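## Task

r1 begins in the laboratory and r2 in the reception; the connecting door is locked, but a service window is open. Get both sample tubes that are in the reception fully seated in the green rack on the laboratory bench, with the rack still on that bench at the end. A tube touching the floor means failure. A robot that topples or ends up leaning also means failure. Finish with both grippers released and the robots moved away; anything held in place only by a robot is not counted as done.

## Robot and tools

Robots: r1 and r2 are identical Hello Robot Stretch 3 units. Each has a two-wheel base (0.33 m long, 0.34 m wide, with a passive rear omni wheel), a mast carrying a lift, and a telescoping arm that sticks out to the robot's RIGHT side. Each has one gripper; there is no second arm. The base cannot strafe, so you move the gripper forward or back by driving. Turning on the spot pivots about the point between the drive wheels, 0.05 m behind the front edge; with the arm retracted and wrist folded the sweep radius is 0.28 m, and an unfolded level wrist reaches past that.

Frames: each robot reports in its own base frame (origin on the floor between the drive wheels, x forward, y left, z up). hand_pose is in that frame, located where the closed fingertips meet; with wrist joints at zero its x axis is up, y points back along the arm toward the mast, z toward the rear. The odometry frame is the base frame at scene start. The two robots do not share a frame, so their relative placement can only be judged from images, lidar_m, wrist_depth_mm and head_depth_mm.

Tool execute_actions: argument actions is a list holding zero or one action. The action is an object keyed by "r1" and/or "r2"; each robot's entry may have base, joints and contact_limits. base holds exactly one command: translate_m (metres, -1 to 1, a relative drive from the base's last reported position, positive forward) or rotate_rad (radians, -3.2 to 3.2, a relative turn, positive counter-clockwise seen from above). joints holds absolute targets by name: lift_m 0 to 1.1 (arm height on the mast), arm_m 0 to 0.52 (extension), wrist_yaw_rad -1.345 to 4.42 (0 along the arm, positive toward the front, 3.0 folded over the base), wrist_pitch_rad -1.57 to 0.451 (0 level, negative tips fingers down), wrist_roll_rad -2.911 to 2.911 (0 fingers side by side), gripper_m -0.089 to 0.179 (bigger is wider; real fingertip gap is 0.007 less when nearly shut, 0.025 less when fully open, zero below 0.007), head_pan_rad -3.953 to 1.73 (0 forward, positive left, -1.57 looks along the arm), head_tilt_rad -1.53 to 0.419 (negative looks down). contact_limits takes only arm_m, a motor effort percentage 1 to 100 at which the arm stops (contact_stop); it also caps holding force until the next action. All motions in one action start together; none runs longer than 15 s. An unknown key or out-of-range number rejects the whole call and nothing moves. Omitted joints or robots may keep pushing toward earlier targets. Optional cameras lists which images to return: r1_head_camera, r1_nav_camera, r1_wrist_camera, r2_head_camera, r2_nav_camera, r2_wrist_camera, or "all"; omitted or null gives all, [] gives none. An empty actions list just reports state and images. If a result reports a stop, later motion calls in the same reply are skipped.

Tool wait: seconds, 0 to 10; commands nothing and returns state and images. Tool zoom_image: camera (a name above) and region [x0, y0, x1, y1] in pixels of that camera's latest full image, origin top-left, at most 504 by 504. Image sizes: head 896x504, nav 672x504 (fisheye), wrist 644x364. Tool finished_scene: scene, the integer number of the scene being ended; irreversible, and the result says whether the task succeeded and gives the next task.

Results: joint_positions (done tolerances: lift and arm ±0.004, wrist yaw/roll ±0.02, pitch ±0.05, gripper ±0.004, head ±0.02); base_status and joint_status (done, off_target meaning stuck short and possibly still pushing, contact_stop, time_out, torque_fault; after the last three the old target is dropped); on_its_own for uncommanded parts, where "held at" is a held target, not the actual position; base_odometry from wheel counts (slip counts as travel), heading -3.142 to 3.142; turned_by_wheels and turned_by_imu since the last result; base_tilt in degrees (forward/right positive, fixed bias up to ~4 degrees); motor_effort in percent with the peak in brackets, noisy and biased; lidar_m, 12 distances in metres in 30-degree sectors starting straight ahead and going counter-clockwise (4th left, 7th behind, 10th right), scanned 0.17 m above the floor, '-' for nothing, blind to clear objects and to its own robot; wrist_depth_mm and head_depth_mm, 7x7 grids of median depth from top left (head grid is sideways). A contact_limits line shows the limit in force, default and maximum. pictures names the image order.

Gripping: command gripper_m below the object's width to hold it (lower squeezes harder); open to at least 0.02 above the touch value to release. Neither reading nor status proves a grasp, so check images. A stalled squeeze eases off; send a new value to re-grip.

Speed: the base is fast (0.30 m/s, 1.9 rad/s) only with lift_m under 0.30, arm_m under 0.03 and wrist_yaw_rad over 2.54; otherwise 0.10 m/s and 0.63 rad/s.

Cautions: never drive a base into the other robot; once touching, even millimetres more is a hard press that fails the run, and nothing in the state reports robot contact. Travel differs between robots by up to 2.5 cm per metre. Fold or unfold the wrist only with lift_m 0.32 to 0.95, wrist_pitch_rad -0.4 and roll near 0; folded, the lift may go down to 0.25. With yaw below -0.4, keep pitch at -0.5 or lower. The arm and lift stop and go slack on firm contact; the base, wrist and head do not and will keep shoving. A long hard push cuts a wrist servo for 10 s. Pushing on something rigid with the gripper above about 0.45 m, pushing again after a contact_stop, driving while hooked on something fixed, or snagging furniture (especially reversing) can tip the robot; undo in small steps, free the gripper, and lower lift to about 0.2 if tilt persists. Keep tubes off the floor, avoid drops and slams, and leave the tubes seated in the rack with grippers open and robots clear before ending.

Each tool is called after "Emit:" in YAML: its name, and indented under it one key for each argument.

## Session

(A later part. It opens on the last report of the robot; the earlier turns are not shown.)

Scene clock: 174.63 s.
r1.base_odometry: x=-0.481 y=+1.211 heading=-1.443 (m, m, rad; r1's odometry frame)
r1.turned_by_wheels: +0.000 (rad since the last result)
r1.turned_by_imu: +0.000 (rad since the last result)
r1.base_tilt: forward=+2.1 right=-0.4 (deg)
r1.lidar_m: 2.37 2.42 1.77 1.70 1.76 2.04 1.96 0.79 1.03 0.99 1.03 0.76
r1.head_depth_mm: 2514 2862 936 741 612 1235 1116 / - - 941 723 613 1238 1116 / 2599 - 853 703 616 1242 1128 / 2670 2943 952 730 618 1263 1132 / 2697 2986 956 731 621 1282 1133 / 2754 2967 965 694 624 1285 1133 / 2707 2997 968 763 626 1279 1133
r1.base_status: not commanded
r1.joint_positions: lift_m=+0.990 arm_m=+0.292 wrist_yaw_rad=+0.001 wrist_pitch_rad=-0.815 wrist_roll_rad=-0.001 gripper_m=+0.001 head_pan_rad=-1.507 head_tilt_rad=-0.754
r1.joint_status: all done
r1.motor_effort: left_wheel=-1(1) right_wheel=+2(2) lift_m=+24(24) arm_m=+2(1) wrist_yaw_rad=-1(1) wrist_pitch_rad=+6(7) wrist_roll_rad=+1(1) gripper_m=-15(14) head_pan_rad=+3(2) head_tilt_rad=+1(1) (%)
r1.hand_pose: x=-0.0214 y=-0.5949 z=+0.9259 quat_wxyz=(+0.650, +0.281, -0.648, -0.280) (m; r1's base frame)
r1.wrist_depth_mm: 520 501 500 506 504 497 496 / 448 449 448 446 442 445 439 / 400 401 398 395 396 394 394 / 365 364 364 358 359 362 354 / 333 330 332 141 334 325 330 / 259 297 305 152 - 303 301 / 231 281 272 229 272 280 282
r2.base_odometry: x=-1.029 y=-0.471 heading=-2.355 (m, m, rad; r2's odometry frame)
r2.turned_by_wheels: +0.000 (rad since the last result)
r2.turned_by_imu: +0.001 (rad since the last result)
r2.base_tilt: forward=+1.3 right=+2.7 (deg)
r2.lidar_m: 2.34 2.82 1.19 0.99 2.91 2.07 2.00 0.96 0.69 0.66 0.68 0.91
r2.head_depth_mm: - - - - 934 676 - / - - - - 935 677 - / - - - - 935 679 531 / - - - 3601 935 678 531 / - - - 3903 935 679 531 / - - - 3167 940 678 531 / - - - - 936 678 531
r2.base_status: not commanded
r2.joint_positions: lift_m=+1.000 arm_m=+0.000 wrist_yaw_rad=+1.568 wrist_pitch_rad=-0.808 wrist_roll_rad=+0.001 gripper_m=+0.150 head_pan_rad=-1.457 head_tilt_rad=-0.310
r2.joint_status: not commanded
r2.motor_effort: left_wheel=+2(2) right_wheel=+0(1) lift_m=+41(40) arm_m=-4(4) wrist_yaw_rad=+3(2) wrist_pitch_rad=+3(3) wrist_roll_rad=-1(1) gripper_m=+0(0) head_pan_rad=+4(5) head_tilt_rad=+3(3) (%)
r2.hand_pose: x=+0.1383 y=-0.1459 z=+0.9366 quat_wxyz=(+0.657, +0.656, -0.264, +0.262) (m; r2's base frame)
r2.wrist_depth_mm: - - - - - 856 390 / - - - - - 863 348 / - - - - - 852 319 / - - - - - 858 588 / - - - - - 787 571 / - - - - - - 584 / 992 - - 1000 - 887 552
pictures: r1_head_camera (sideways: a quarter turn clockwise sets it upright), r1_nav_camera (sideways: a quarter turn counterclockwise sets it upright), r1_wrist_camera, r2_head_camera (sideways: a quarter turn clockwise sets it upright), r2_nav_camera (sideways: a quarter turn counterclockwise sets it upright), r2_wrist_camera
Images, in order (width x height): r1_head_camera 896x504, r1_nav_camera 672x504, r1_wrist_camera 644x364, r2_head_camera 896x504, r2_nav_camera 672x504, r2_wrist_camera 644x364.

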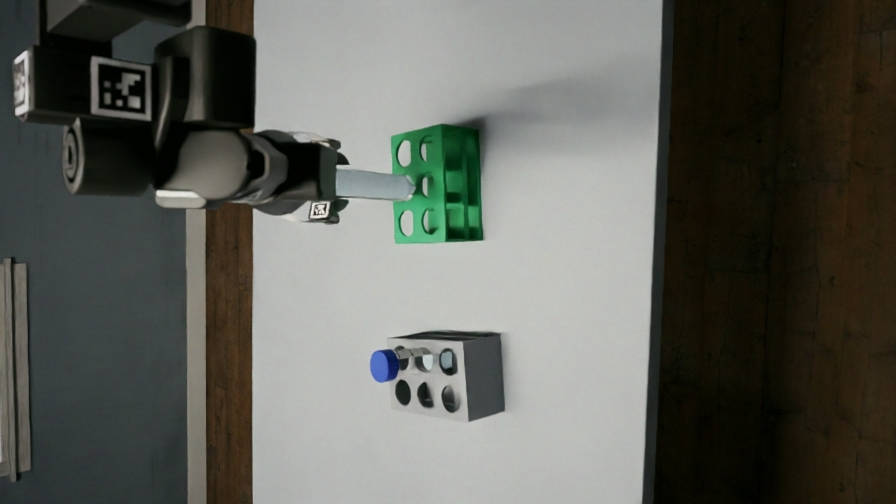

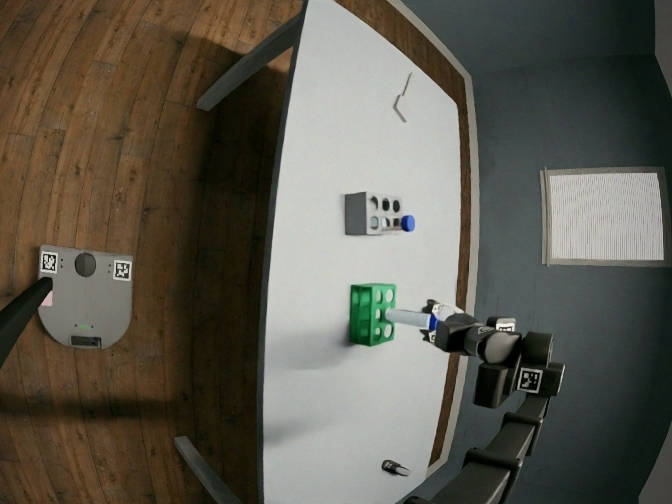

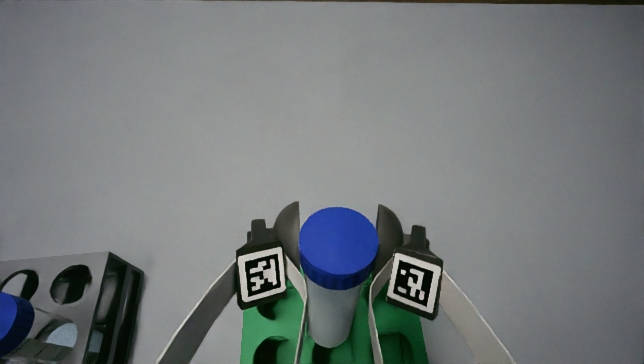

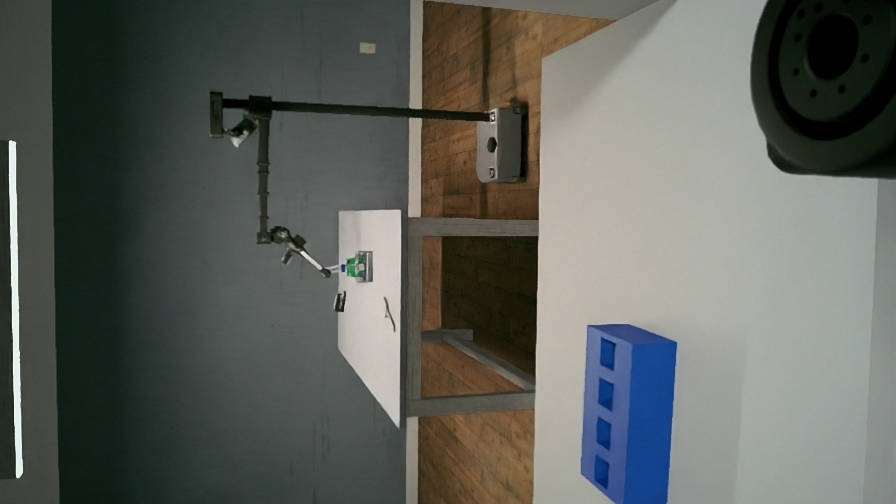

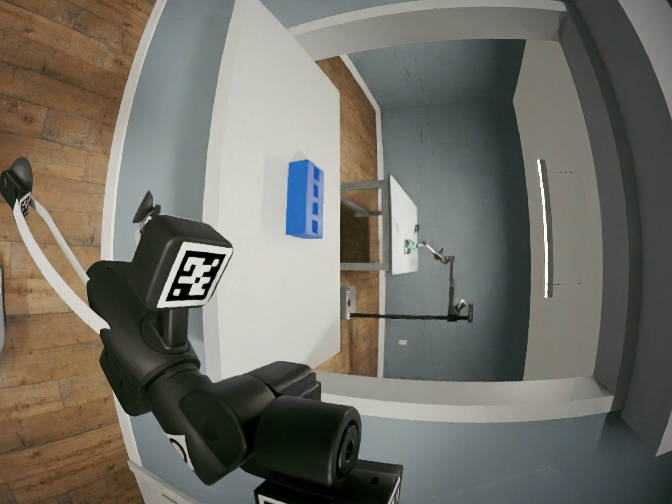

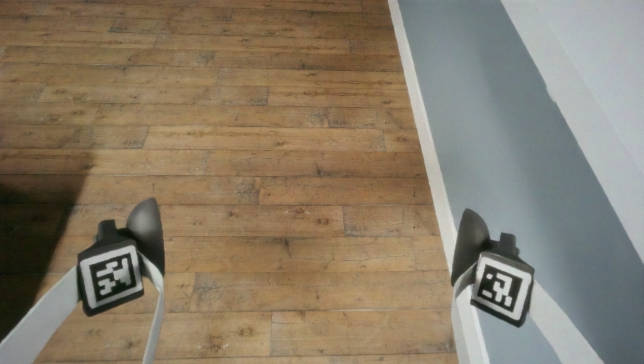

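Emit:
execute_actions:
  actions:
    - {"r1":{"joints":{"wrist_pitch_rad":-0.62,"arm_m":0.262,"lift_m":0.975}}}
  cameras: ["r1_head_camera","r2_head_camera","r1_wrist_camera"]

Emit:
zoom_image:
  camera: "r2_head_camera"
  region: [300, 230, 400, 300]

Emit:
zoom_image:
  camera: "r1_head_camera"
  region: [300, 110, 500, 260]

Scene clock: 176.50 s.
r1.base_odometry: x=-0.481 y=+1.211 heading=-1.443 (m, m, rad; r1's odometry frame)
r1.turned_by_wheels: +0.000 (rad since the last result)
r1.turned_by_imu: +0.000 (rad since the last result)
r1.base_tilt: forward=+2.1 right=-0.5 (deg)
r1.lidar_m: 2.37 2.43 1.77 1.70 1.76 2.04 1.96 0.79 1.04 0.99 1.03 0.76
r1.head_depth_mm: 2538 - 901 741 612 1234 1117 / 2566 - 888 726 613 1239 1119 / 2651 - 850 706 616 1244 1128 / 2679 2956 950 730 619 1270 1128 / 2712 2989 957 730 622 1279 1134 / 2702 2996 965 692 626 1278 1140 / 2735 3006 969 761 626 1278 1140
r1.base_status: not commanded
r1.joint_positions: lift_m=+0.975 arm_m=+0.262 wrist_yaw_rad=+0.001 wrist_pitch_rad=-0.642 wrist_roll_rad=-0.001 gripper_m=+0.001 head_pan_rad=-1.507 head_tilt_rad=-0.754
r1.joint_status: all done
r1.motor_effort: left_wheel=-1(1) right_wheel=+2(2) lift_m=+24(25) arm_m=-3(5) wrist_yaw_rad=-1(1) wrist_pitch_rad=+10(10) wrist_roll_rad=+1(1) gripper_m=-14(14) head_pan_rad=+3(3) head_tilt_rad=+1(1) (%)
r1.hand_pose: x=-0.0213 y=-0.5981 z=+0.9412 quat_wxyz=(+0.672, +0.224, -0.670, -0.223) (m; r1's base frame)
r1.wrist_depth_mm: - - - - - - - / 562 562 558 565 563 564 571 / 472 477 476 483 483 475 475 / 418 413 411 410 412 412 418 / 365 362 364 140 376 364 362 / 321 326 323 151 - 326 324 / 236 283 285 234 286 292 294
r2.base_odometry: x=-1.029 y=-0.471 heading=-2.355 (m, m, rad; r2's odometry frame)
r2.turned_by_wheels: +0.000 (rad since the last result)
r2.turned_by_imu: +0.001 (rad since the last result)
r2.base_tilt: forward=+1.3 right=+2.6 (deg)
r2.lidar_m: 2.34 2.82 1.19 0.99 2.91 2.07 2.00 0.96 0.68 0.66 0.68 0.91
r2.head_depth_mm: - - - - 933 676 - / - - - - 936 678 - / - - - - 936 677 531 / - - - 3628 938 677 531 / - - - 3860 935 679 531 / - - - 3151 936 679 530 / - - - - 939 678 530
r2.base_status: not commanded
r2.joint_positions: lift_m=+1.000 arm_m=+0.000 wrist_yaw_rad=+1.568 wrist_pitch_rad=-0.808 wrist_roll_rad=+0.001 gripper_m=+0.150 head_pan_rad=-1.457 head_tilt_rad=-0.310
r2.joint_status: not commanded
r2.motor_effort: left_wheel=+2(2) right_wheel=-1(1) lift_m=+41(40) arm_m=-4(4) wrist_yaw_rad=+1(1) wrist_pitch_rad=+3(3) wrist_roll_rad=-1(1) gripper_m=+0(0) head_pan_rad=+5(5) head_tilt_rad=+3(3) (%)
r2.hand_pose: x=+0.1383 y=-0.1459 z=+0.9366 quat_wxyz=(+0.657, +0.656, -0.264, +0.262) (m; r2's base frame)
r2.wrist_depth_mm: - - - - - 857 389 / - - - - - 883 350 / - - - - - 861 322 / - - - - - 868 580 / - - - - - 790 584 / - - - - - - 581 / - - - - - 868 548
pictures: r1_head_camera (sideways: a quarter turn clockwise sets it upright), r1_wrist_camera, r2_head_camera (sideways: a quarter turn clockwise sets it upright)
Images, in order (width x height): r1_head_camera 896x504, r1_wrist_camera 644x364, r2_head_camera 896x504.

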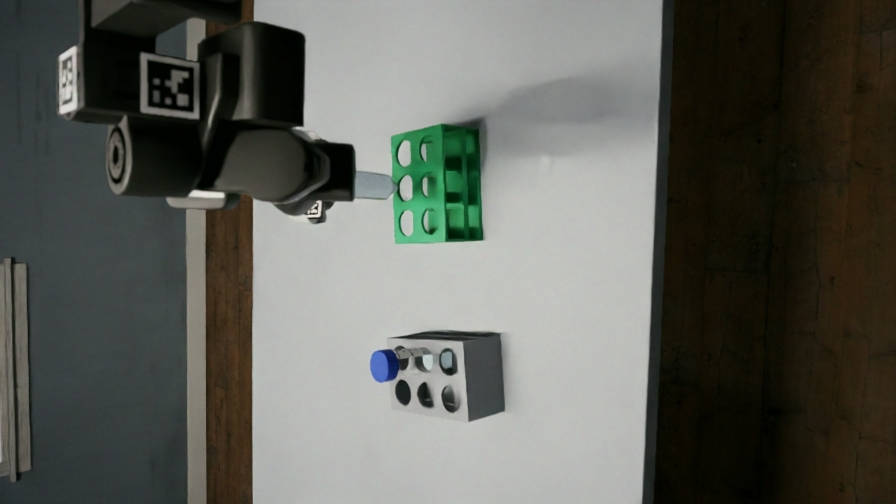

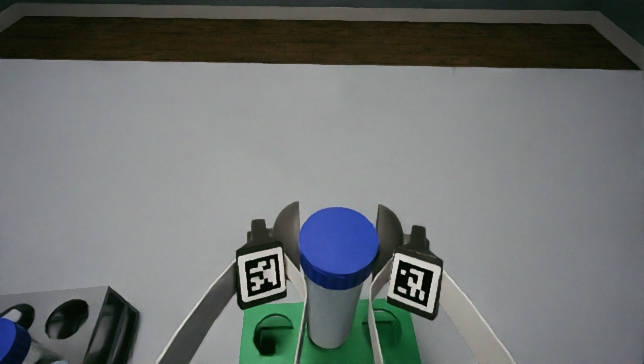

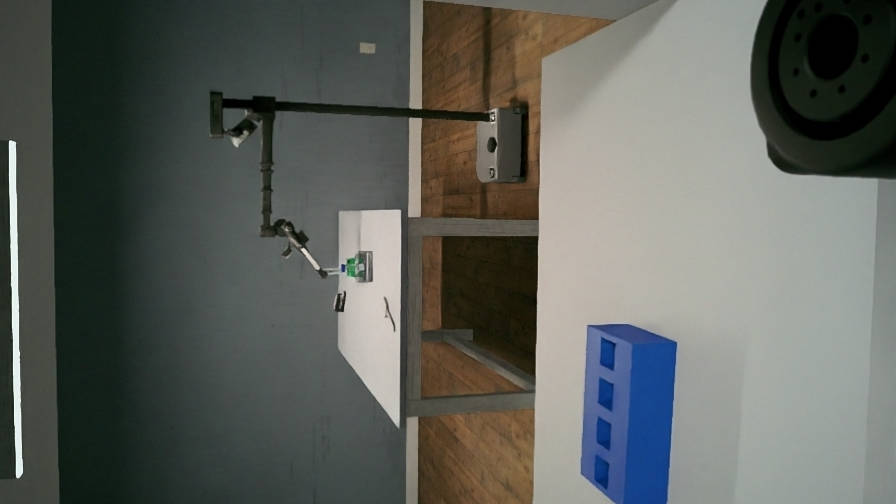

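Region (300, 230, 400, 300) of r2_head_camera's 896x504 image, scaled by 5.040, with more detail than that image has; it fills the top 353 rows of this view, and the rest is white.

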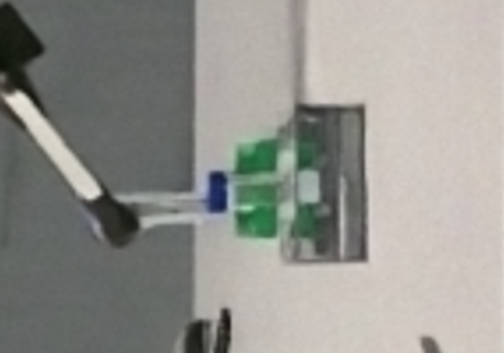

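Region (300, 110, 500, 260) of r1_head_camera's 896x504 image, scaled by 2.520, with more detail than that image has; it fills the top 378 rows of this view, and the rest is white.

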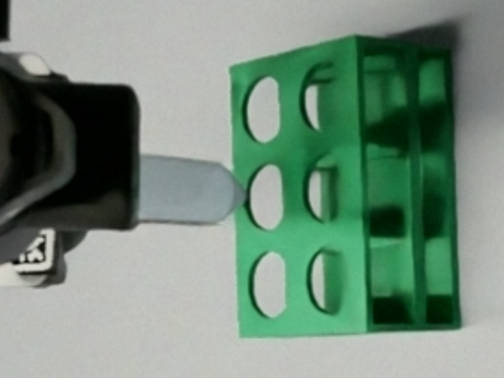

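Emit:
execute_actions:
  actions:
    - {"r1":{"joints":{"lift_m":0.945}}}
  cameras: ["r1_head_camera","r2_head_camera"]

Emit:
zoom_image:
  camera: "r1_head_camera"
  region: [300, 110, 500, 260]

Scene clock: 177.83 s.
r1.base_odometry: x=-0.481 y=+1.211 heading=-1.443 (m, m, rad; r1's odometry frame)
r1.turned_by_wheels: +0.000 (rad since the last result)
r1.turned_by_imu: +0.000 (rad since the last result)
r1.base_tilt: forward=+2.1 right=-0.5 (deg)
r1.lidar_m: 2.37 2.43 1.77 1.70 1.75 2.04 1.96 0.79 1.04 1.00 1.03 0.76
r1.head_depth_mm: 2666 - 874 743 613 1232 1121 / 2643 - 861 724 615 1233 1122 / 2709 2935 - 705 617 1241 1124 / 2690 2969 955 730 620 1268 1127 / 2714 3005 954 730 621 1277 1132 / 2705 2989 967 694 621 1278 1139 / 2732 3047 971 762 626 1279 1138
r1.base_status: not commanded
r1.joint_positions: lift_m=+0.945 arm_m=+0.262 wrist_yaw_rad=+0.001 wrist_pitch_rad=-0.640 wrist_roll_rad=-0.001 gripper_m=+0.001 head_pan_rad=-1.507 head_tilt_rad=-0.754
r1.joint_status: all done
r1.motor_effort: left_wheel=-1(1) right_wheel=+2(2) lift_m=+24(25) arm_m=-2(2) wrist_yaw_rad=-1(1) wrist_pitch_rad=+9(9) wrist_roll_rad=+2(1) gripper_m=-15(15) head_pan_rad=+3(2) head_tilt_rad=+1(1) (%)
r1.hand_pose: x=-0.0213 y=-0.5983 z=+0.9115 quat_wxyz=(+0.672, +0.223, -0.670, -0.222) (m; r1's base frame)
r1.wrist_depth_mm: - - - - - - - / 509 514 520 514 511 509 515 / 431 433 431 430 434 434 433 / 372 377 368 378 378 371 373 / 326 331 329 141 337 329 330 / 254 293 292 151 - 292 291 / 229 267 254 207 249 266 262
r2.base_odometry: x=-1.029 y=-0.471 heading=-2.355 (m, m, rad; r2's odometry frame)
r2.turned_by_wheels: +0.000 (rad since the last result)
r2.turned_by_imu: +0.000 (rad since the last result)
r2.base_tilt: forward=+1.4 right=+2.7 (deg)
r2.lidar_m: 2.34 2.82 1.19 0.99 2.92 2.07 2.00 0.96 0.69 0.66 0.68 0.91
r2.head_depth_mm: - - - - 933 677 - / - - - - 932 677 - / - - - - 937 679 530 / - - - 3624 935 678 531 / - - - 3865 936 678 532 / - - - 3123 936 679 532 / - - - - 935 678 530
r2.base_status: not commanded
r2.joint_positions: lift_m=+1.000 arm_m=+0.000 wrist_yaw_rad=+1.568 wrist_pitch_rad=-0.808 wrist_roll_rad=+0.001 gripper_m=+0.150 head_pan_rad=-1.457 head_tilt_rad=-0.310
r2.joint_status: not commanded
r2.motor_effort: left_wheel=+2(2) right_wheel=-1(1) lift_m=+41(41) arm_m=-3(4) wrist_yaw_rad=+2(3) wrist_pitch_rad=+2(3) wrist_roll_rad=-1(0) gripper_m=+0(0) head_pan_rad=+5(5) head_tilt_rad=+3(3) (%)
r2.hand_pose: x=+0.1383 y=-0.1459 z=+0.9366 quat_wxyz=(+0.657, +0.656, -0.264, +0.262) (m; r2's base frame)
r2.wrist_depth_mm: - - - - - 845 390 / - - - - - 826 350 / - - - - - 847 321 / - - - - - 850 576 / - - - - - 767 582 / - - - - - - 582 / - 973 - - - 884 551
pictures: r1_head_camera (sideways: a quarter turn clockwise sets it upright), r2_head_camera (sideways: a quarter turn clockwise sets it upright)
Images, in order (width x height): r1_head_camera 896x504, r2_head_camera 896x504.

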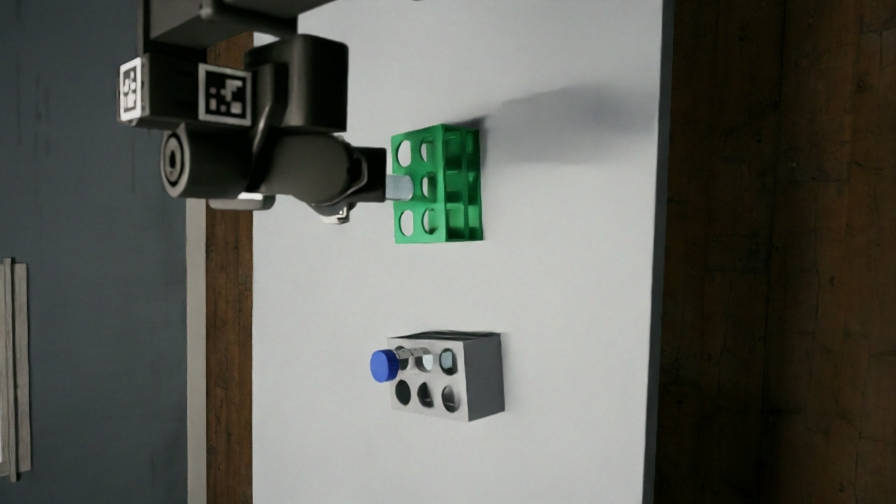

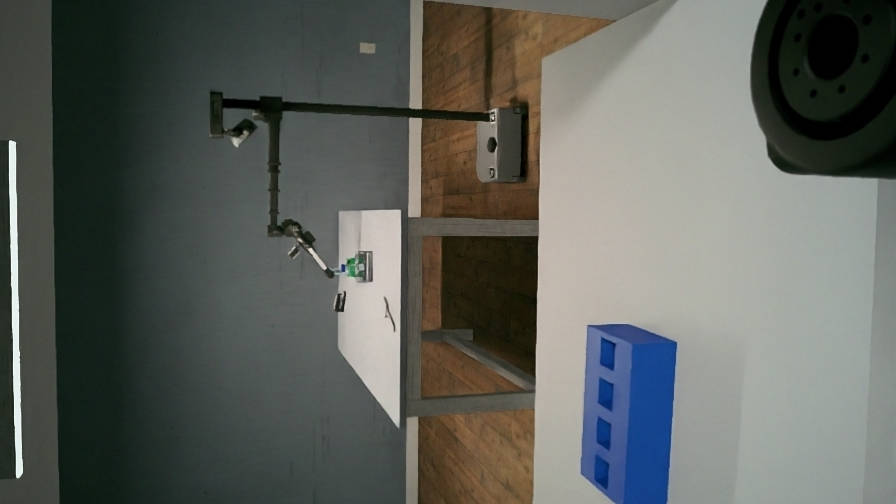

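Region (300, 110, 500, 260) of r1_head_camera's 896x504 image, scaled by 2.520, with more detail than that image has; it fills the top 378 rows of this view, and the rest is white.

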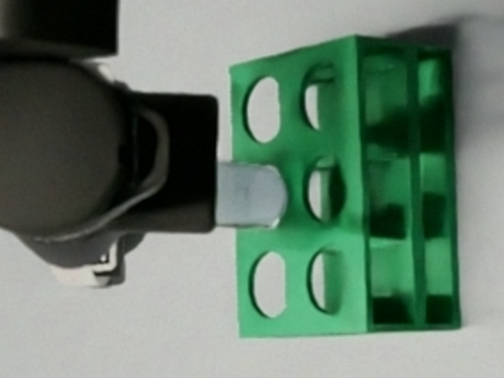

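Emit:
execute_actions:
  actions:
    - {"r1":{"joints":{"lift_m":0.906}}}
  cameras: ["r1_head_camera","r1_wrist_camera"]

Scene clock: 179.67 s.
r1.base_odometry: x=-0.481 y=+1.211 heading=-1.443 (m, m, rad; r1's odometry frame)
r1.turned_by_wheels: +0.000 (rad since the last result)
r1.turned_by_imu: +0.000 (rad since the last result)
r1.base_tilt: forward=+2.2 right=-0.4 (deg)
r1.lidar_m: 2.37 2.43 1.77 1.69 1.76 2.04 1.96 0.79 1.04 1.00 1.03 0.76
r1.head_depth_mm: 2629 2921 - 741 609 1233 1121 / 2645 2923 - 720 615 1237 1118 / 2692 2981 - 703 617 1243 1124 / 2691 2963 953 730 619 1275 1127 / 2681 2988 954 730 622 1276 1135 / 2745 2996 967 695 622 1277 1136 / 2764 2987 971 762 626 1283 1139
r1.base_status: not commanded
r1.joint_positions: lift_m=+0.906 arm_m=+0.262 wrist_yaw_rad=+0.001 wrist_pitch_rad=-0.637 wrist_roll_rad=-0.001 gripper_m=+0.001 head_pan_rad=-1.507 head_tilt_rad=-0.754
r1.joint_status: all done
r1.motor_effort: left_wheel=-1(1) right_wheel=+1(2) lift_m=+24(25) arm_m=-3(2) wrist_yaw_rad=-1(1) wrist_pitch_rad=+7(9) wrist_roll_rad=+1(1) gripper_m=-14(14) head_pan_rad=+3(3) head_tilt_rad=+1(1) (%)
r1.hand_pose: x=-0.0213 y=-0.5989 z=+0.8731 quat_wxyz=(+0.672, +0.222, -0.671, -0.221) (m; r1's base frame)
r1.wrist_depth_mm: 557 - - - - - - / 445 449 441 444 451 447 443 / 378 375 377 374 381 380 378 / 327 324 325 326 323 326 323 / 286 286 285 140 292 286 286 / 226 255 253 154 - 256 255 / 222 230 179 176 178 229 230
r2.base_odometry: x=-1.029 y=-0.471 heading=-2.355 (m, m, rad; r2's odometry frame)
r2.turned_by_wheels: +0.000 (rad since the last result)
r2.turned_by_imu: +0.001 (rad since the last result)
r2.base_tilt: forward=+1.3 right=+2.7 (deg)
r2.lidar_m: 2.34 2.82 1.19 0.99 2.91 2.07 2.00 0.96 0.69 0.66 0.68 0.92
r2.head_depth_mm: - - - - 934 677 - / - - - - 936 678 - / - - - - 932 678 531 / - - - 3628 937 678 531 / - - - 3923 936 677 531 / - - - 3150 938 680 530 / - - - - 934 678 531
r2.base_status: not commanded
r2.joint_positions: lift_m=+1.000 arm_m=+0.000 wrist_yaw_rad=+1.568 wrist_pitch_rad=-0.808 wrist_roll_rad=+0.001 gripper_m=+0.150 head_pan_rad=-1.457 head_tilt_rad=-0.310
r2.joint_status: not commanded
r2.motor_effort: left_wheel=+2(2) right_wheel=-1(1) lift_m=+41(41) arm_m=-4(4) wrist_yaw_rad=+2(2) wrist_pitch_rad=+3(3) wrist_roll_rad=-1(1) gripper_m=+0(0) head_pan_rad=+4(4) head_tilt_rad=+3(3) (%)
r2.hand_pose: x=+0.1383 y=-0.1459 z=+0.9366 quat_wxyz=(+0.657, +0.656, -0.264, +0.262) (m; r2's base frame)
r2.wrist_depth_mm: - - - - - 855 396 / - - - - - 855 351 / - - - - - 831 322 / - - - - - 889 580 / - - - - - 790 587 / - - - - - - 580 / 996 - - - - 870 551
pictures: r1_head_camera (sideways: a quarter turn clockwise sets it upright), r1_wrist_camera
Images, in order (width x height): r1_head_camera 896x504, r1_wrist_camera 644x364.

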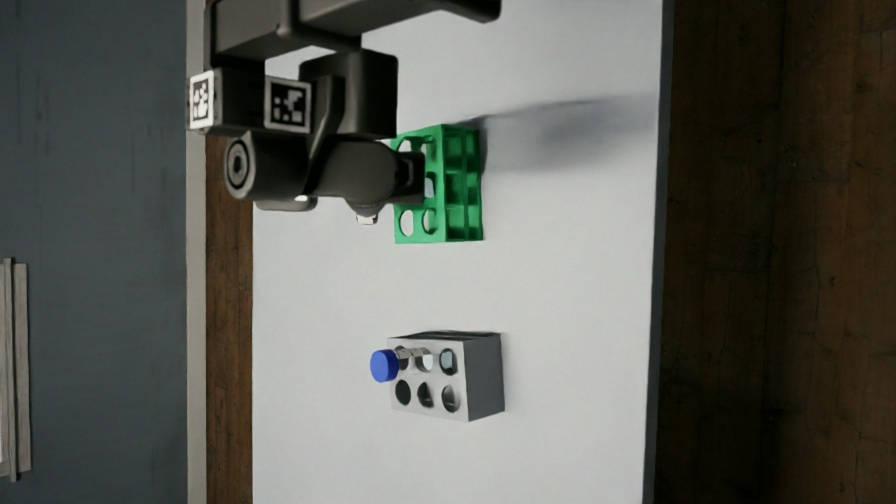

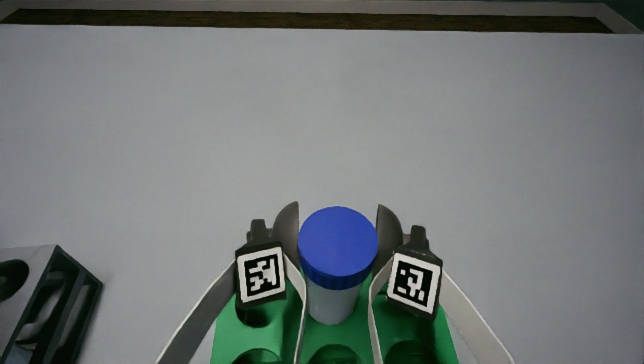

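Emit:
execute_actions:
  actions:
    - {"r1":{"joints":{"lift_m":0.900}}}
  cameras: []

Emit:
execute_actions:
  actions:
    - {"r1":{"joints":{"gripper_m":0.075}}}
  cameras: ["r1_wrist_camera"]

Emit:
execute_actions:
  actions:
    - {"r1":{"joints":{"lift_m":0.975}}}
  cameras: ["r1_wrist_camera","r1_head_camera","r2_head_camera"]

Scene clock: 180.50 s.
r1.base_odometry: x=-0.481 y=+1.211 heading=-1.443 (m, m, rad; r1's odometry frame)
r1.turned_by_wheels: +0.000 (rad since the last result)
r1.turned_by_imu: +0.000 (rad since the last result)
r1.base_tilt: forward=+2.2 right=-0.3 (deg)
r1.lidar_m: 2.37 2.43 1.77 1.70 1.75 2.04 1.96 0.80 1.04 1.00 1.03 0.76
r1.head_depth_mm: 2637 2950 - 741 612 1228 1117 / 2660 2946 - 725 615 1233 1123 / 2649 2939 - 703 616 1246 1126 / 2700 2994 953 729 620 1273 1129 / 2693 2989 962 728 622 1272 1134 / 2704 3016 963 693 624 1279 1133 / 2729 3008 963 759 626 1292 1136
r1.base_status: not commanded
r1.joint_positions: lift_m=+0.900 arm_m=+0.262 wrist_yaw_rad=+0.001 wrist_pitch_rad=-0.637 wrist_roll_rad=-0.001 gripper_m=+0.001 head_pan_rad=-1.507 head_tilt_rad=-0.754
r1.joint_status: all done
r1.motor_effort: left_wheel=-1(1) right_wheel=+2(2) lift_m=+24(24) arm_m=-3(3) wrist_yaw_rad=-1(0) wrist_pitch_rad=+7(8) wrist_roll_rad=+1(2) gripper_m=-14(14) head_pan_rad=+2(3) head_tilt_rad=+1(1) (%)
r1.hand_pose: x=-0.0213 y=-0.5990 z=+0.8672 quat_wxyz=(+0.672, +0.222, -0.671, -0.221) (m; r1's base frame)
r1.wrist_depth_mm: 533 537 533 544 - - - / 438 432 441 435 442 436 436 / 368 367 368 368 367 370 371 / 319 316 315 318 318 317 320 / 278 278 279 141 284 280 280 / 226 248 250 153 - 249 249 / 216 226 174 172 173 224 225
r2.base_odometry: x=-1.029 y=-0.471 heading=-2.355 (m, m, rad; r2's odometry frame)
r2.turned_by_wheels: +0.000 (rad since the last result)
r2.turned_by_imu: +0.000 (rad since the last result)
r2.base_tilt: forward=+1.3 right=+2.7 (deg)
r2.lidar_m: 2.34 2.82 1.19 0.99 2.91 2.07 2.00 0.95 0.69 0.66 0.68 0.92
r2.head_depth_mm: - - - - 936 676 - / - - - - 934 678 - / - - - - 936 678 531 / - - - 3632 934 678 532 / - - - 3928 938 678 531 / - - - 3152 933 677 530 / - - - - 937 677 530
r2.base_status: not commanded
r2.joint_positions: lift_m=+1.000 arm_m=+0.000 wrist_yaw_rad=+1.568 wrist_pitch_rad=-0.808 wrist_roll_rad=+0.001 gripper_m=+0.150 head_pan_rad=-1.457 head_tilt_rad=-0.310
r2.joint_status: not commanded
r2.motor_effort: left_wheel=+1(2) right_wheel=-1(0) lift_m=+41(41) arm_m=-4(4) wrist_yaw_rad=+2(2) wrist_pitch_rad=+3(3) wrist_roll_rad=-1(1) gripper_m=+0(1) head_pan_rad=+4(4) head_tilt_rad=+3(3) (%)
r2.hand_pose: x=+0.1383 y=-0.1459 z=+0.9366 quat_wxyz=(+0.657, +0.656, -0.264, +0.262) (m; r2's base frame)
r2.wrist_depth_mm: - - - - - 843 390 / - - - - - 858 350 / - - - - - 871 320 / - - - - - 822 576 / - - - - - 770 579 / - - - - - - 570 / - - - 985 - 890 555
pictures: none
No camera images: the call's "cameras" was empty. Leave "cameras" out to get every camera's image.

Scene clock: 181.73 s.
r1.base_odometry: x=-0.481 y=+1.211 heading=-1.443 (m, m, rad; r1's odometry frame)
r1.turned_by_wheels: +0.000 (rad since the last result)
r1.turned_by_imu: +0.000 (rad since the last result)
r1.base_tilt: forward=+2.0 right=-0.3 (deg)
r1.lidar_m: 2.37 2.43 1.77 1.69 1.75 2.04 1.96 0.80 1.03 1.00 1.03 0.76
r1.head_depth_mm: 2641 2957 - 739 612 1232 1115 / 2623 2964 - 721 615 1233 1124 / 2669 2914 - 702 617 1243 1131 / 2676 2982 955 730 619 1272 1123 / 2728 2966 958 729 622 1272 1131 / 2697 2955 962 695 624 1284 1132 / 2740 3011 967 761 626 1285 1137
r1.base_status: not commanded
r1.joint_positions: lift_m=+0.900 arm_m=+0.262 wrist_yaw_rad=+0.001 wrist_pitch_rad=-0.631 wrist_roll_rad=-0.001 gripper_m=+0.075 head_pan_rad=-1.507 head_tilt_rad=-0.754
r1.joint_status: all done
r1.motor_effort: left_wheel=-1(1) right_wheel=+2(2) lift_m=+24(24) arm_m=-3(2) wrist_yaw_rad=-2(1) wrist_pitch_rad=+5(7) wrist_roll_rad=+1(1) gripper_m=+0(99) head_pan_rad=+2(2) head_tilt_rad=+1(1) (%)
r1.hand_pose: x=-0.0213 y=-0.5999 z=+0.8683 quat_wxyz=(+0.673, +0.220, -0.671, -0.219) (m; r1's base frame)
r1.wrist_depth_mm: 553 544 - - - - - / 440 442 441 443 446 445 445 / 370 371 371 372 371 376 370 / 319 321 320 322 317 319 319 / 279 282 288 145 288 278 280 / 225 251 219 162 211 250 251 / 217 227 177 171 173 227 227
r2.base_odometry: x=-1.029 y=-0.471 heading=-2.355 (m, m, rad; r2's odometry frame)
r2.turned_by_wheels: +0.000 (rad since the last result)
r2.turned_by_imu: +0.000 (rad since the last result)
r2.base_tilt: forward=+1.3 right=+2.7 (deg)
r2.lidar_m: 2.34 2.82 1.19 0.99 2.91 2.07 2.00 0.96 0.69 0.66 0.68 0.91
r2.head_depth_mm: - - - - 933 677 - / - - - - 936 677 - / - - - - 936 678 530 / - - - 3601 937 678 531 / - - - 3906 936 678 531 / - - - 3133 936 678 531 / - - - - 939 677 531
r2.base_status: not commanded
r2.joint_positions: lift_m=+1.000 arm_m=+0.000 wrist_yaw_rad=+1.568 wrist_pitch_rad=-0.808 wrist_roll_rad=+0.001 gripper_m=+0.150 head_pan_rad=-1.457 head_tilt_rad=-0.310
r2.joint_status: not commanded
r2.motor_effort: left_wheel=+2(2) right_wheel=+0(1) lift_m=+41(41) arm_m=-4(4) wrist_yaw_rad=+1(1) wrist_pitch_rad=+3(3) wrist_roll_rad=-1(1) gripper_m=+0(0) head_pan_rad=+5(4) head_tilt_rad=+3(3) (%)
r2.hand_pose: x=+0.1383 y=-0.1459 z=+0.9366 quat_wxyz=(+0.657, +0.656, -0.264, +0.262) (m; r2's base frame)
r2.wrist_depth_mm: - - - - - 857 389 / - - - - - 862 353 / - - - - - 876 322 / - - - - - 833 577 / - - - - - 771 577 / - - - - - - 580 / 992 999 - - - 891 547
pictures: r1_wrist_camera
Images, in order (width x height): r1_wrist_camera 644x364.

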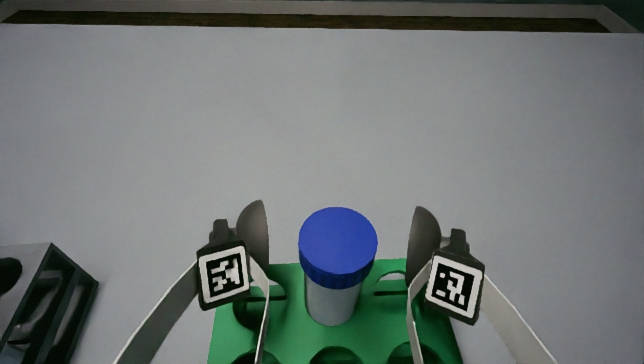

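Scene clock: 183.23 s.
r1.base_odometry: x=-0.481 y=+1.211 heading=-1.443 (m, m, rad; r1's odometry frame)
r1.turned_by_wheels: +0.000 (rad since the last result)
r1.turned_by_imu: +0.000 (rad since the last result)
r1.base_tilt: forward=+2.1 right=-0.6 (deg)
r1.lidar_m: 2.37 2.43 1.77 1.70 1.75 2.04 1.96 0.80 1.03 0.99 1.03 0.76
r1.head_depth_mm: 2532 3001 903 740 613 1240 1124 / 2586 - 880 724 614 1228 1127 / 2626 - 852 702 617 1241 1128 / 2704 2932 949 732 618 1270 1127 / 2685 2989 952 732 621 1268 1132 / 2729 2952 965 696 624 1274 1137 / 2721 3047 969 760 626 1278 1134
r1.base_status: not commanded
r1.joint_positions: lift_m=+0.975 arm_m=+0.262 wrist_yaw_rad=+0.001 wrist_pitch_rad=-0.632 wrist_roll_rad=-0.001 gripper_m=+0.075 head_pan_rad=-1.507 head_tilt_rad=-0.754
r1.joint_status: all done
r1.motor_effort: left_wheel=-1(1) right_wheel=+2(2) lift_m=+34(36) arm_m=-2(3) wrist_yaw_rad=-1(1) wrist_pitch_rad=+5(5) wrist_roll_rad=+1(1) gripper_m=+0(1) head_pan_rad=+2(3) head_tilt_rad=+1(1) (%)
r1.hand_pose: x=-0.0213 y=-0.5998 z=+0.9427 quat_wxyz=(+0.673, +0.220, -0.671, -0.219) (m; r1's base frame)
r1.wrist_depth_mm: - - - - - - - / 568 574 580 579 569 570 576 / 482 483 490 484 487 491 474 / 415 421 417 421 421 414 417 / 373 362 370 366 377 366 365 / 324 327 319 324 326 326 324 / 242 284 286 234 288 296 295
r2.base_odometry: x=-1.029 y=-0.471 heading=-2.355 (m, m, rad; r2's odometry frame)
r2.turned_by_wheels: +0.000 (rad since the last result)
r2.turned_by_imu: +0.000 (rad since the last result)
r2.base_tilt: forward=+1.3 right=+2.7 (deg)
r2.lidar_m: 2.34 2.82 1.19 0.99 2.92 2.07 1.99 0.96 0.69 0.66 0.68 0.91
r2.head_depth_mm: - - - - 934 677 - / - - - - 938 677 - / - - - - 934 678 530 / - - - 3642 934 678 531 / - - - 3918 939 678 531 / - - - 3142 938 679 531 / - - - - 935 679 530
r2.base_status: not commanded
r2.joint_positions: lift_m=+1.000 arm_m=+0.000 wrist_yaw_rad=+1.568 wrist_pitch_rad=-0.808 wrist_roll_rad=+0.001 gripper_m=+0.150 head_pan_rad=-1.457 head_tilt_rad=-0.310
r2.joint_status: not commanded
r2.motor_effort: left_wheel=+2(2) right_wheel=-1(1) lift_m=+40(41) arm_m=-4(3) wrist_yaw_rad=+1(2) wrist_pitch_rad=+3(3) wrist_roll_rad=-1(1) gripper_m=+1(0) head_pan_rad=+5(5) head_tilt_rad=+3(3) (%)
r2.hand_pose: x=+0.1383 y=-0.1459 z=+0.9366 quat_wxyz=(+0.657, +0.656, -0.264, +0.262) (m; r2's base frame)
r2.wrist_depth_mm: - - - - - 863 392 / - - - - - 853 350 / - - - - - 866 318 / - - - - - 877 582 / - - - - - 785 573 / - - - - - - 581 / 988 - - - - 882 542
pictures: r1_head_camera (sideways: a quarter turn clockwise sets it upright), r1_wrist_camera, r2_head_camera (sideways: a quarter turn clockwise sets it upright)
Images, in order (width x height): r1_head_camera 896x504, r1_wrist_camera 644x364, r2_head_camera 896x504.

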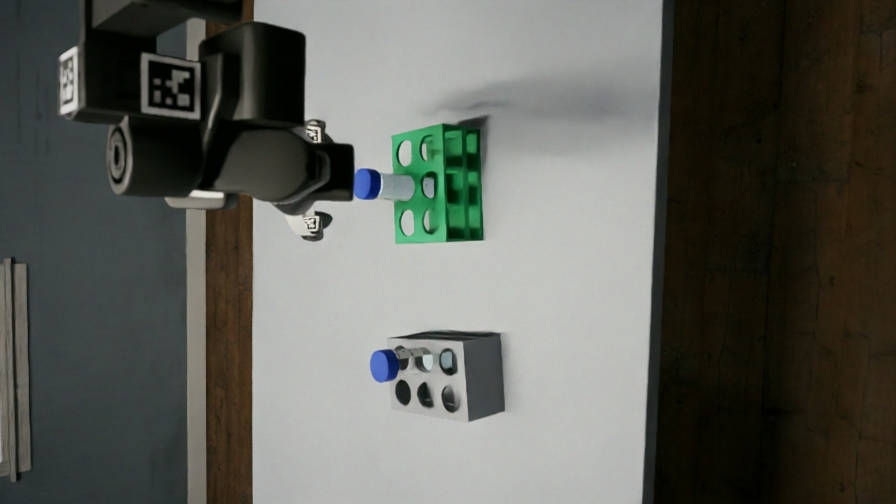

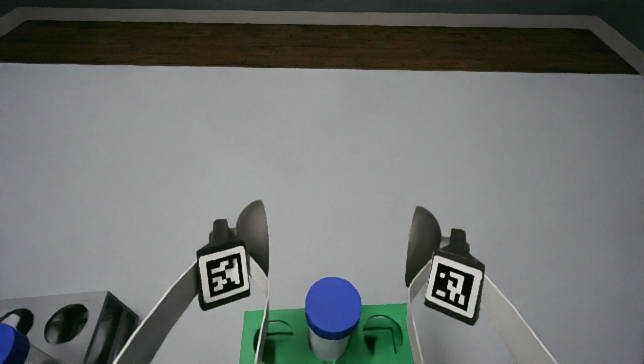

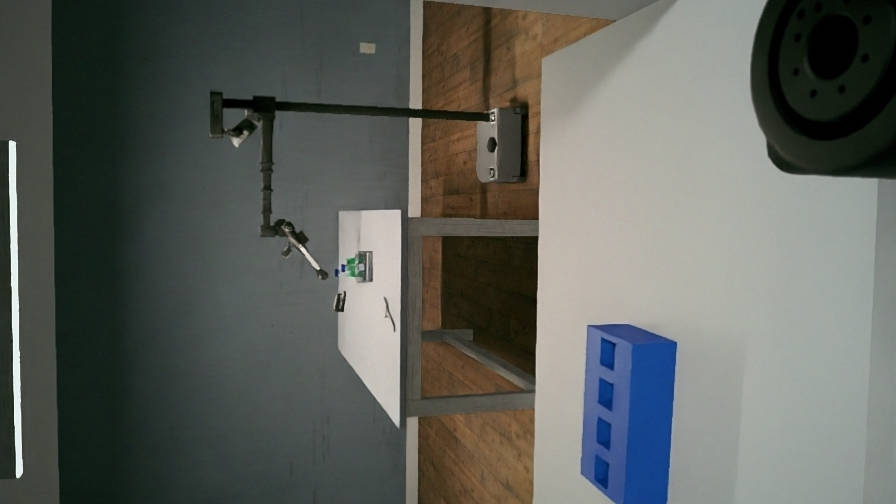

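Emit:
zoom_image:
  camera: "r1_head_camera"
  region: [330, 110, 530, 430]

Region (330, 110, 530, 430) of r1_head_camera's 896x504 image, scaled by 1.575, with more detail than that image has; it fills the left 315 columns of this view, and the rest is white.

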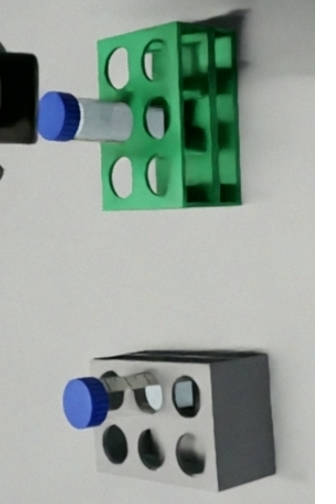

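Emit:
execute_actions:
  actions:
    - {"r1":{"base":{"translate_m":0.2},"joints":{"arm_m":0.202,"lift_m":0.95}}}
  cameras: ["r1_wrist_camera","r1_head_camera"]

Scene clock: 186.83 s.
r1.base_odometry: x=-0.456 y=+1.013 heading=-1.443 (m, m, rad; r1's odometry frame)
r1.turned_by_wheels: +0.000 (rad since the last result)
r1.turned_by_imu: +0.000 (rad since the last result)
r1.base_tilt: forward=+2.0 right=-0.4 (deg)
r1.lidar_m: 2.17 2.22 1.76 1.70 1.76 2.25 2.16 0.98 1.04 0.99 1.03 0.59
r1.head_depth_mm: 2614 2864 - 682 612 1238 1119 / 2649 2894 - 734 615 1241 1122 / 2656 2962 - 672 615 1240 1129 / 2679 2951 955 728 617 1268 1126 / 2715 2925 957 754 621 1279 1129 / 2720 2972 963 759 621 1279 1135 / 2750 3037 970 760 625 1275 1118
r1.base_status: done
r1.joint_positions: lift_m=+0.950 arm_m=+0.202 wrist_yaw_rad=+0.001 wrist_pitch_rad=-0.632 wrist_roll_rad=-0.001 gripper_m=+0.075 head_pan_rad=-1.507 head_tilt_rad=-0.754
r1.joint_status: all done
r1.motor_effort: left_wheel=-1(4) right_wheel=+1(6) lift_m=+23(30) arm_m=-3(1) wrist_yaw_rad=-1(1) wrist_pitch_rad=+5(5) wrist_roll_rad=+1(1) gripper_m=+0(0) head_pan_rad=+3(3) head_tilt_rad=+1(1) (%)
r1.hand_pose: x=-0.0213 y=-0.5398 z=+0.9181 quat_wxyz=(+0.673, +0.220, -0.671, -0.219) (m; r1's base frame)
r1.wrist_depth_mm: - - - - - - - / 536 534 523 537 532 530 526 / 443 449 446 444 446 448 443 / 379 381 385 385 386 383 381 / 341 336 346 276 347 334 233 / 302 300 255 246 301 253 246 / 271 271 267 226 273 267 238
r2.base_odometry: x=-1.029 y=-0.471 heading=-2.355 (m, m, rad; r2's odometry frame)
r2.turned_by_wheels: +0.000 (rad since the last result)
r2.turned_by_imu: +0.001 (rad since the last result)
r2.base_tilt: forward=+1.3 right=+2.6 (deg)
r2.lidar_m: 2.33 2.82 1.19 0.99 2.91 2.08 1.99 0.96 0.69 0.66 0.68 0.91
r2.head_depth_mm: - - - - 932 677 - / - - - - 934 679 - / - - - - 935 678 530 / - - - 3626 935 679 531 / - - - 3942 937 678 531 / - - - 3136 937 678 531 / - - - - 938 678 531
r2.base_status: not commanded
r2.joint_positions: lift_m=+1.000 arm_m=+0.000 wrist_yaw_rad=+1.568 wrist_pitch_rad=-0.808 wrist_roll_rad=+0.001 gripper_m=+0.150 head_pan_rad=-1.457 head_tilt_rad=-0.310
r2.joint_status: not commanded
r2.motor_effort: left_wheel=+2(2) right_wheel=-1(0) lift_m=+41(40) arm_m=-3(4) wrist_yaw_rad=+2(3) wrist_pitch_rad=+3(2) wrist_roll_rad=+0(0) gripper_m=+0(0) head_pan_rad=+4(3) head_tilt_rad=+3(3) (%)
r2.hand_pose: x=+0.1383 y=-0.1459 z=+0.9366 quat_wxyz=(+0.657, +0.656, -0.264, +0.262) (m; r2's base frame)
r2.wrist_depth_mm: - - - - - 842 393 / - - - - - 856 350 / - - - - - 865 321 / - - - - - 860 569 / - - - - - 791 579 / - - - - - - 590 / 974 - 969 - - 868 549
pictures: r1_head_camera (sideways: a quarter turn clockwise sets it upright), r1_wrist_camera
Images, in order (width x height): r1_head_camera 896x504, r1_wrist_camera 644x364.

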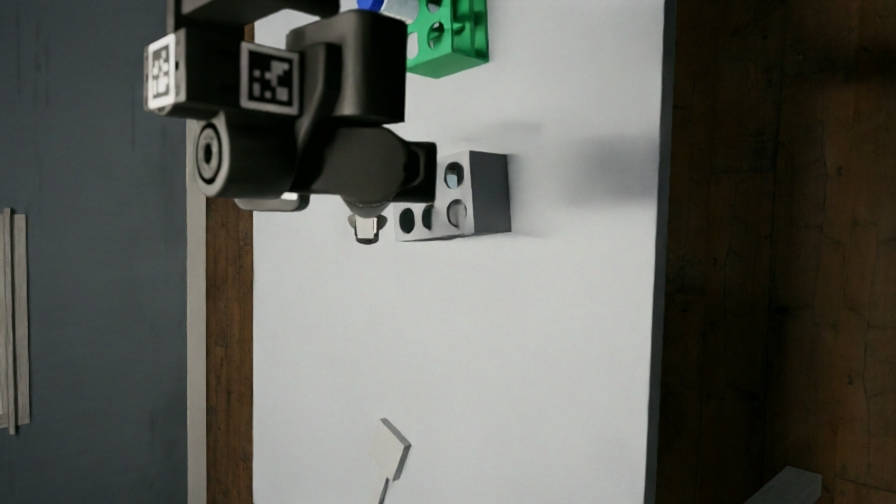

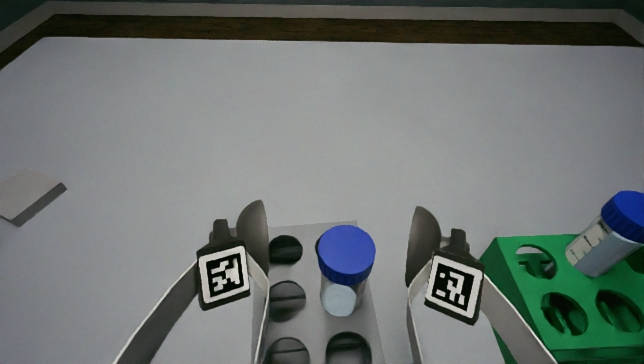

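Emit:
execute_actions:
  actions:
    - {"r1":{"base":{"translate_m":-0.007},"joints":{"arm_m":0.222,"lift_m":0.9}}}
  cameras: ["r1_wrist_camera"]

Scene clock: 189.07 s.
r1.base_odometry: x=-0.457 y=+1.020 heading=-1.443 (m, m, rad; r1's odometry frame)
r1.turned_by_wheels: +0.000 (rad since the last result)
r1.turned_by_imu: +0.000 (rad since the last result)
r1.base_tilt: forward=+2.2 right=-0.4 (deg)
r1.lidar_m: 2.18 2.21 1.77 1.70 1.76 2.24 2.16 0.97 1.03 1.00 1.03 0.59
r1.head_depth_mm: 2628 2930 - 678 612 1241 1116 / 2663 2949 - 703 613 1237 1123 / 2688 2942 - 672 619 1239 1121 / 2698 2955 952 727 619 1275 1123 / 2724 2980 960 753 621 1275 1132 / 2684 3005 968 757 624 1275 1136 / 2744 3017 969 760 626 1284 1111
r1.base_status: done
r1.joint_positions: lift_m=+0.900 arm_m=+0.222 wrist_yaw_rad=+0.001 wrist_pitch_rad=-0.632 wrist_roll_rad=-0.001 gripper_m=+0.075 head_pan_rad=-1.507 head_tilt_rad=-0.754
r1.joint_status: all done
r1.motor_effort: left_wheel=-1(4) right_wheel=+1(4) lift_m=+24(23) arm_m=+2(4) wrist_yaw_rad=-1(2) wrist_pitch_rad=+5(5) wrist_roll_rad=+1(1) gripper_m=+0(0) head_pan_rad=+2(3) head_tilt_rad=+1(1) (%)
r1.hand_pose: x=-0.0213 y=-0.5592 z=+0.8681 quat_wxyz=(+0.673, +0.221, -0.671, -0.220) (m; r1's base frame)
r1.wrist_depth_mm: 543 546 548 548 545 547 546 / 442 442 437 444 442 440 442 / 370 369 371 368 374 372 369 / 317 318 321 320 320 321 322 / 279 281 272 145 281 275 217 / 249 250 218 190 251 224 193 / 226 226 185 174 223 222 180
r2.base_odometry: x=-1.029 y=-0.471 heading=-2.355 (m, m, rad; r2's odometry frame)
r2.turned_by_wheels: +0.000 (rad since the last result)
r2.turned_by_imu: +0.001 (rad since the last result)
r2.base_tilt: forward=+1.3 right=+2.7 (deg)
r2.lidar_m: 2.35 2.82 1.19 0.99 2.91 2.07 2.00 0.96 0.69 0.66 0.68 0.91
r2.head_depth_mm: - - - - 933 677 - / - - - - 934 678 - / - - - - 935 678 531 / - - - 3673 937 679 532 / - - - 3928 934 678 531 / - - - 3119 936 679 531 / - - - - 938 679 531
r2.base_status: not commanded
r2.joint_positions: lift_m=+1.000 arm_m=+0.000 wrist_yaw_rad=+1.568 wrist_pitch_rad=-0.808 wrist_roll_rad=+0.001 gripper_m=+0.150 head_pan_rad=-1.457 head_tilt_rad=-0.310
r2.joint_status: not commanded
r2.motor_effort: left_wheel=+2(2) right_wheel=-1(1) lift_m=+41(41) arm_m=-4(4) wrist_yaw_rad=+1(1) wrist_pitch_rad=+3(3) wrist_roll_rad=-1(1) gripper_m=+0(0) head_pan_rad=+5(4) head_tilt_rad=+3(3) (%)
r2.hand_pose: x=+0.1383 y=-0.1459 z=+0.9366 quat_wxyz=(+0.657, +0.656, -0.264, +0.262) (m; r2's base frame)
r2.wrist_depth_mm: - - - - - 836 395 / - - - - - 848 349 / - - - - - 839 323 / - - - - - 846 579 / - - - - - 764 575 / - - - - - - 577 / 978 982 999 - - 865 549
pictures: r1_wrist_camera
Images, in order (width x height): r1_wrist_camera 644x364.

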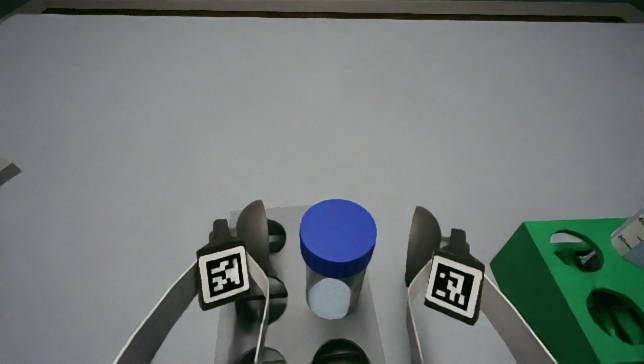

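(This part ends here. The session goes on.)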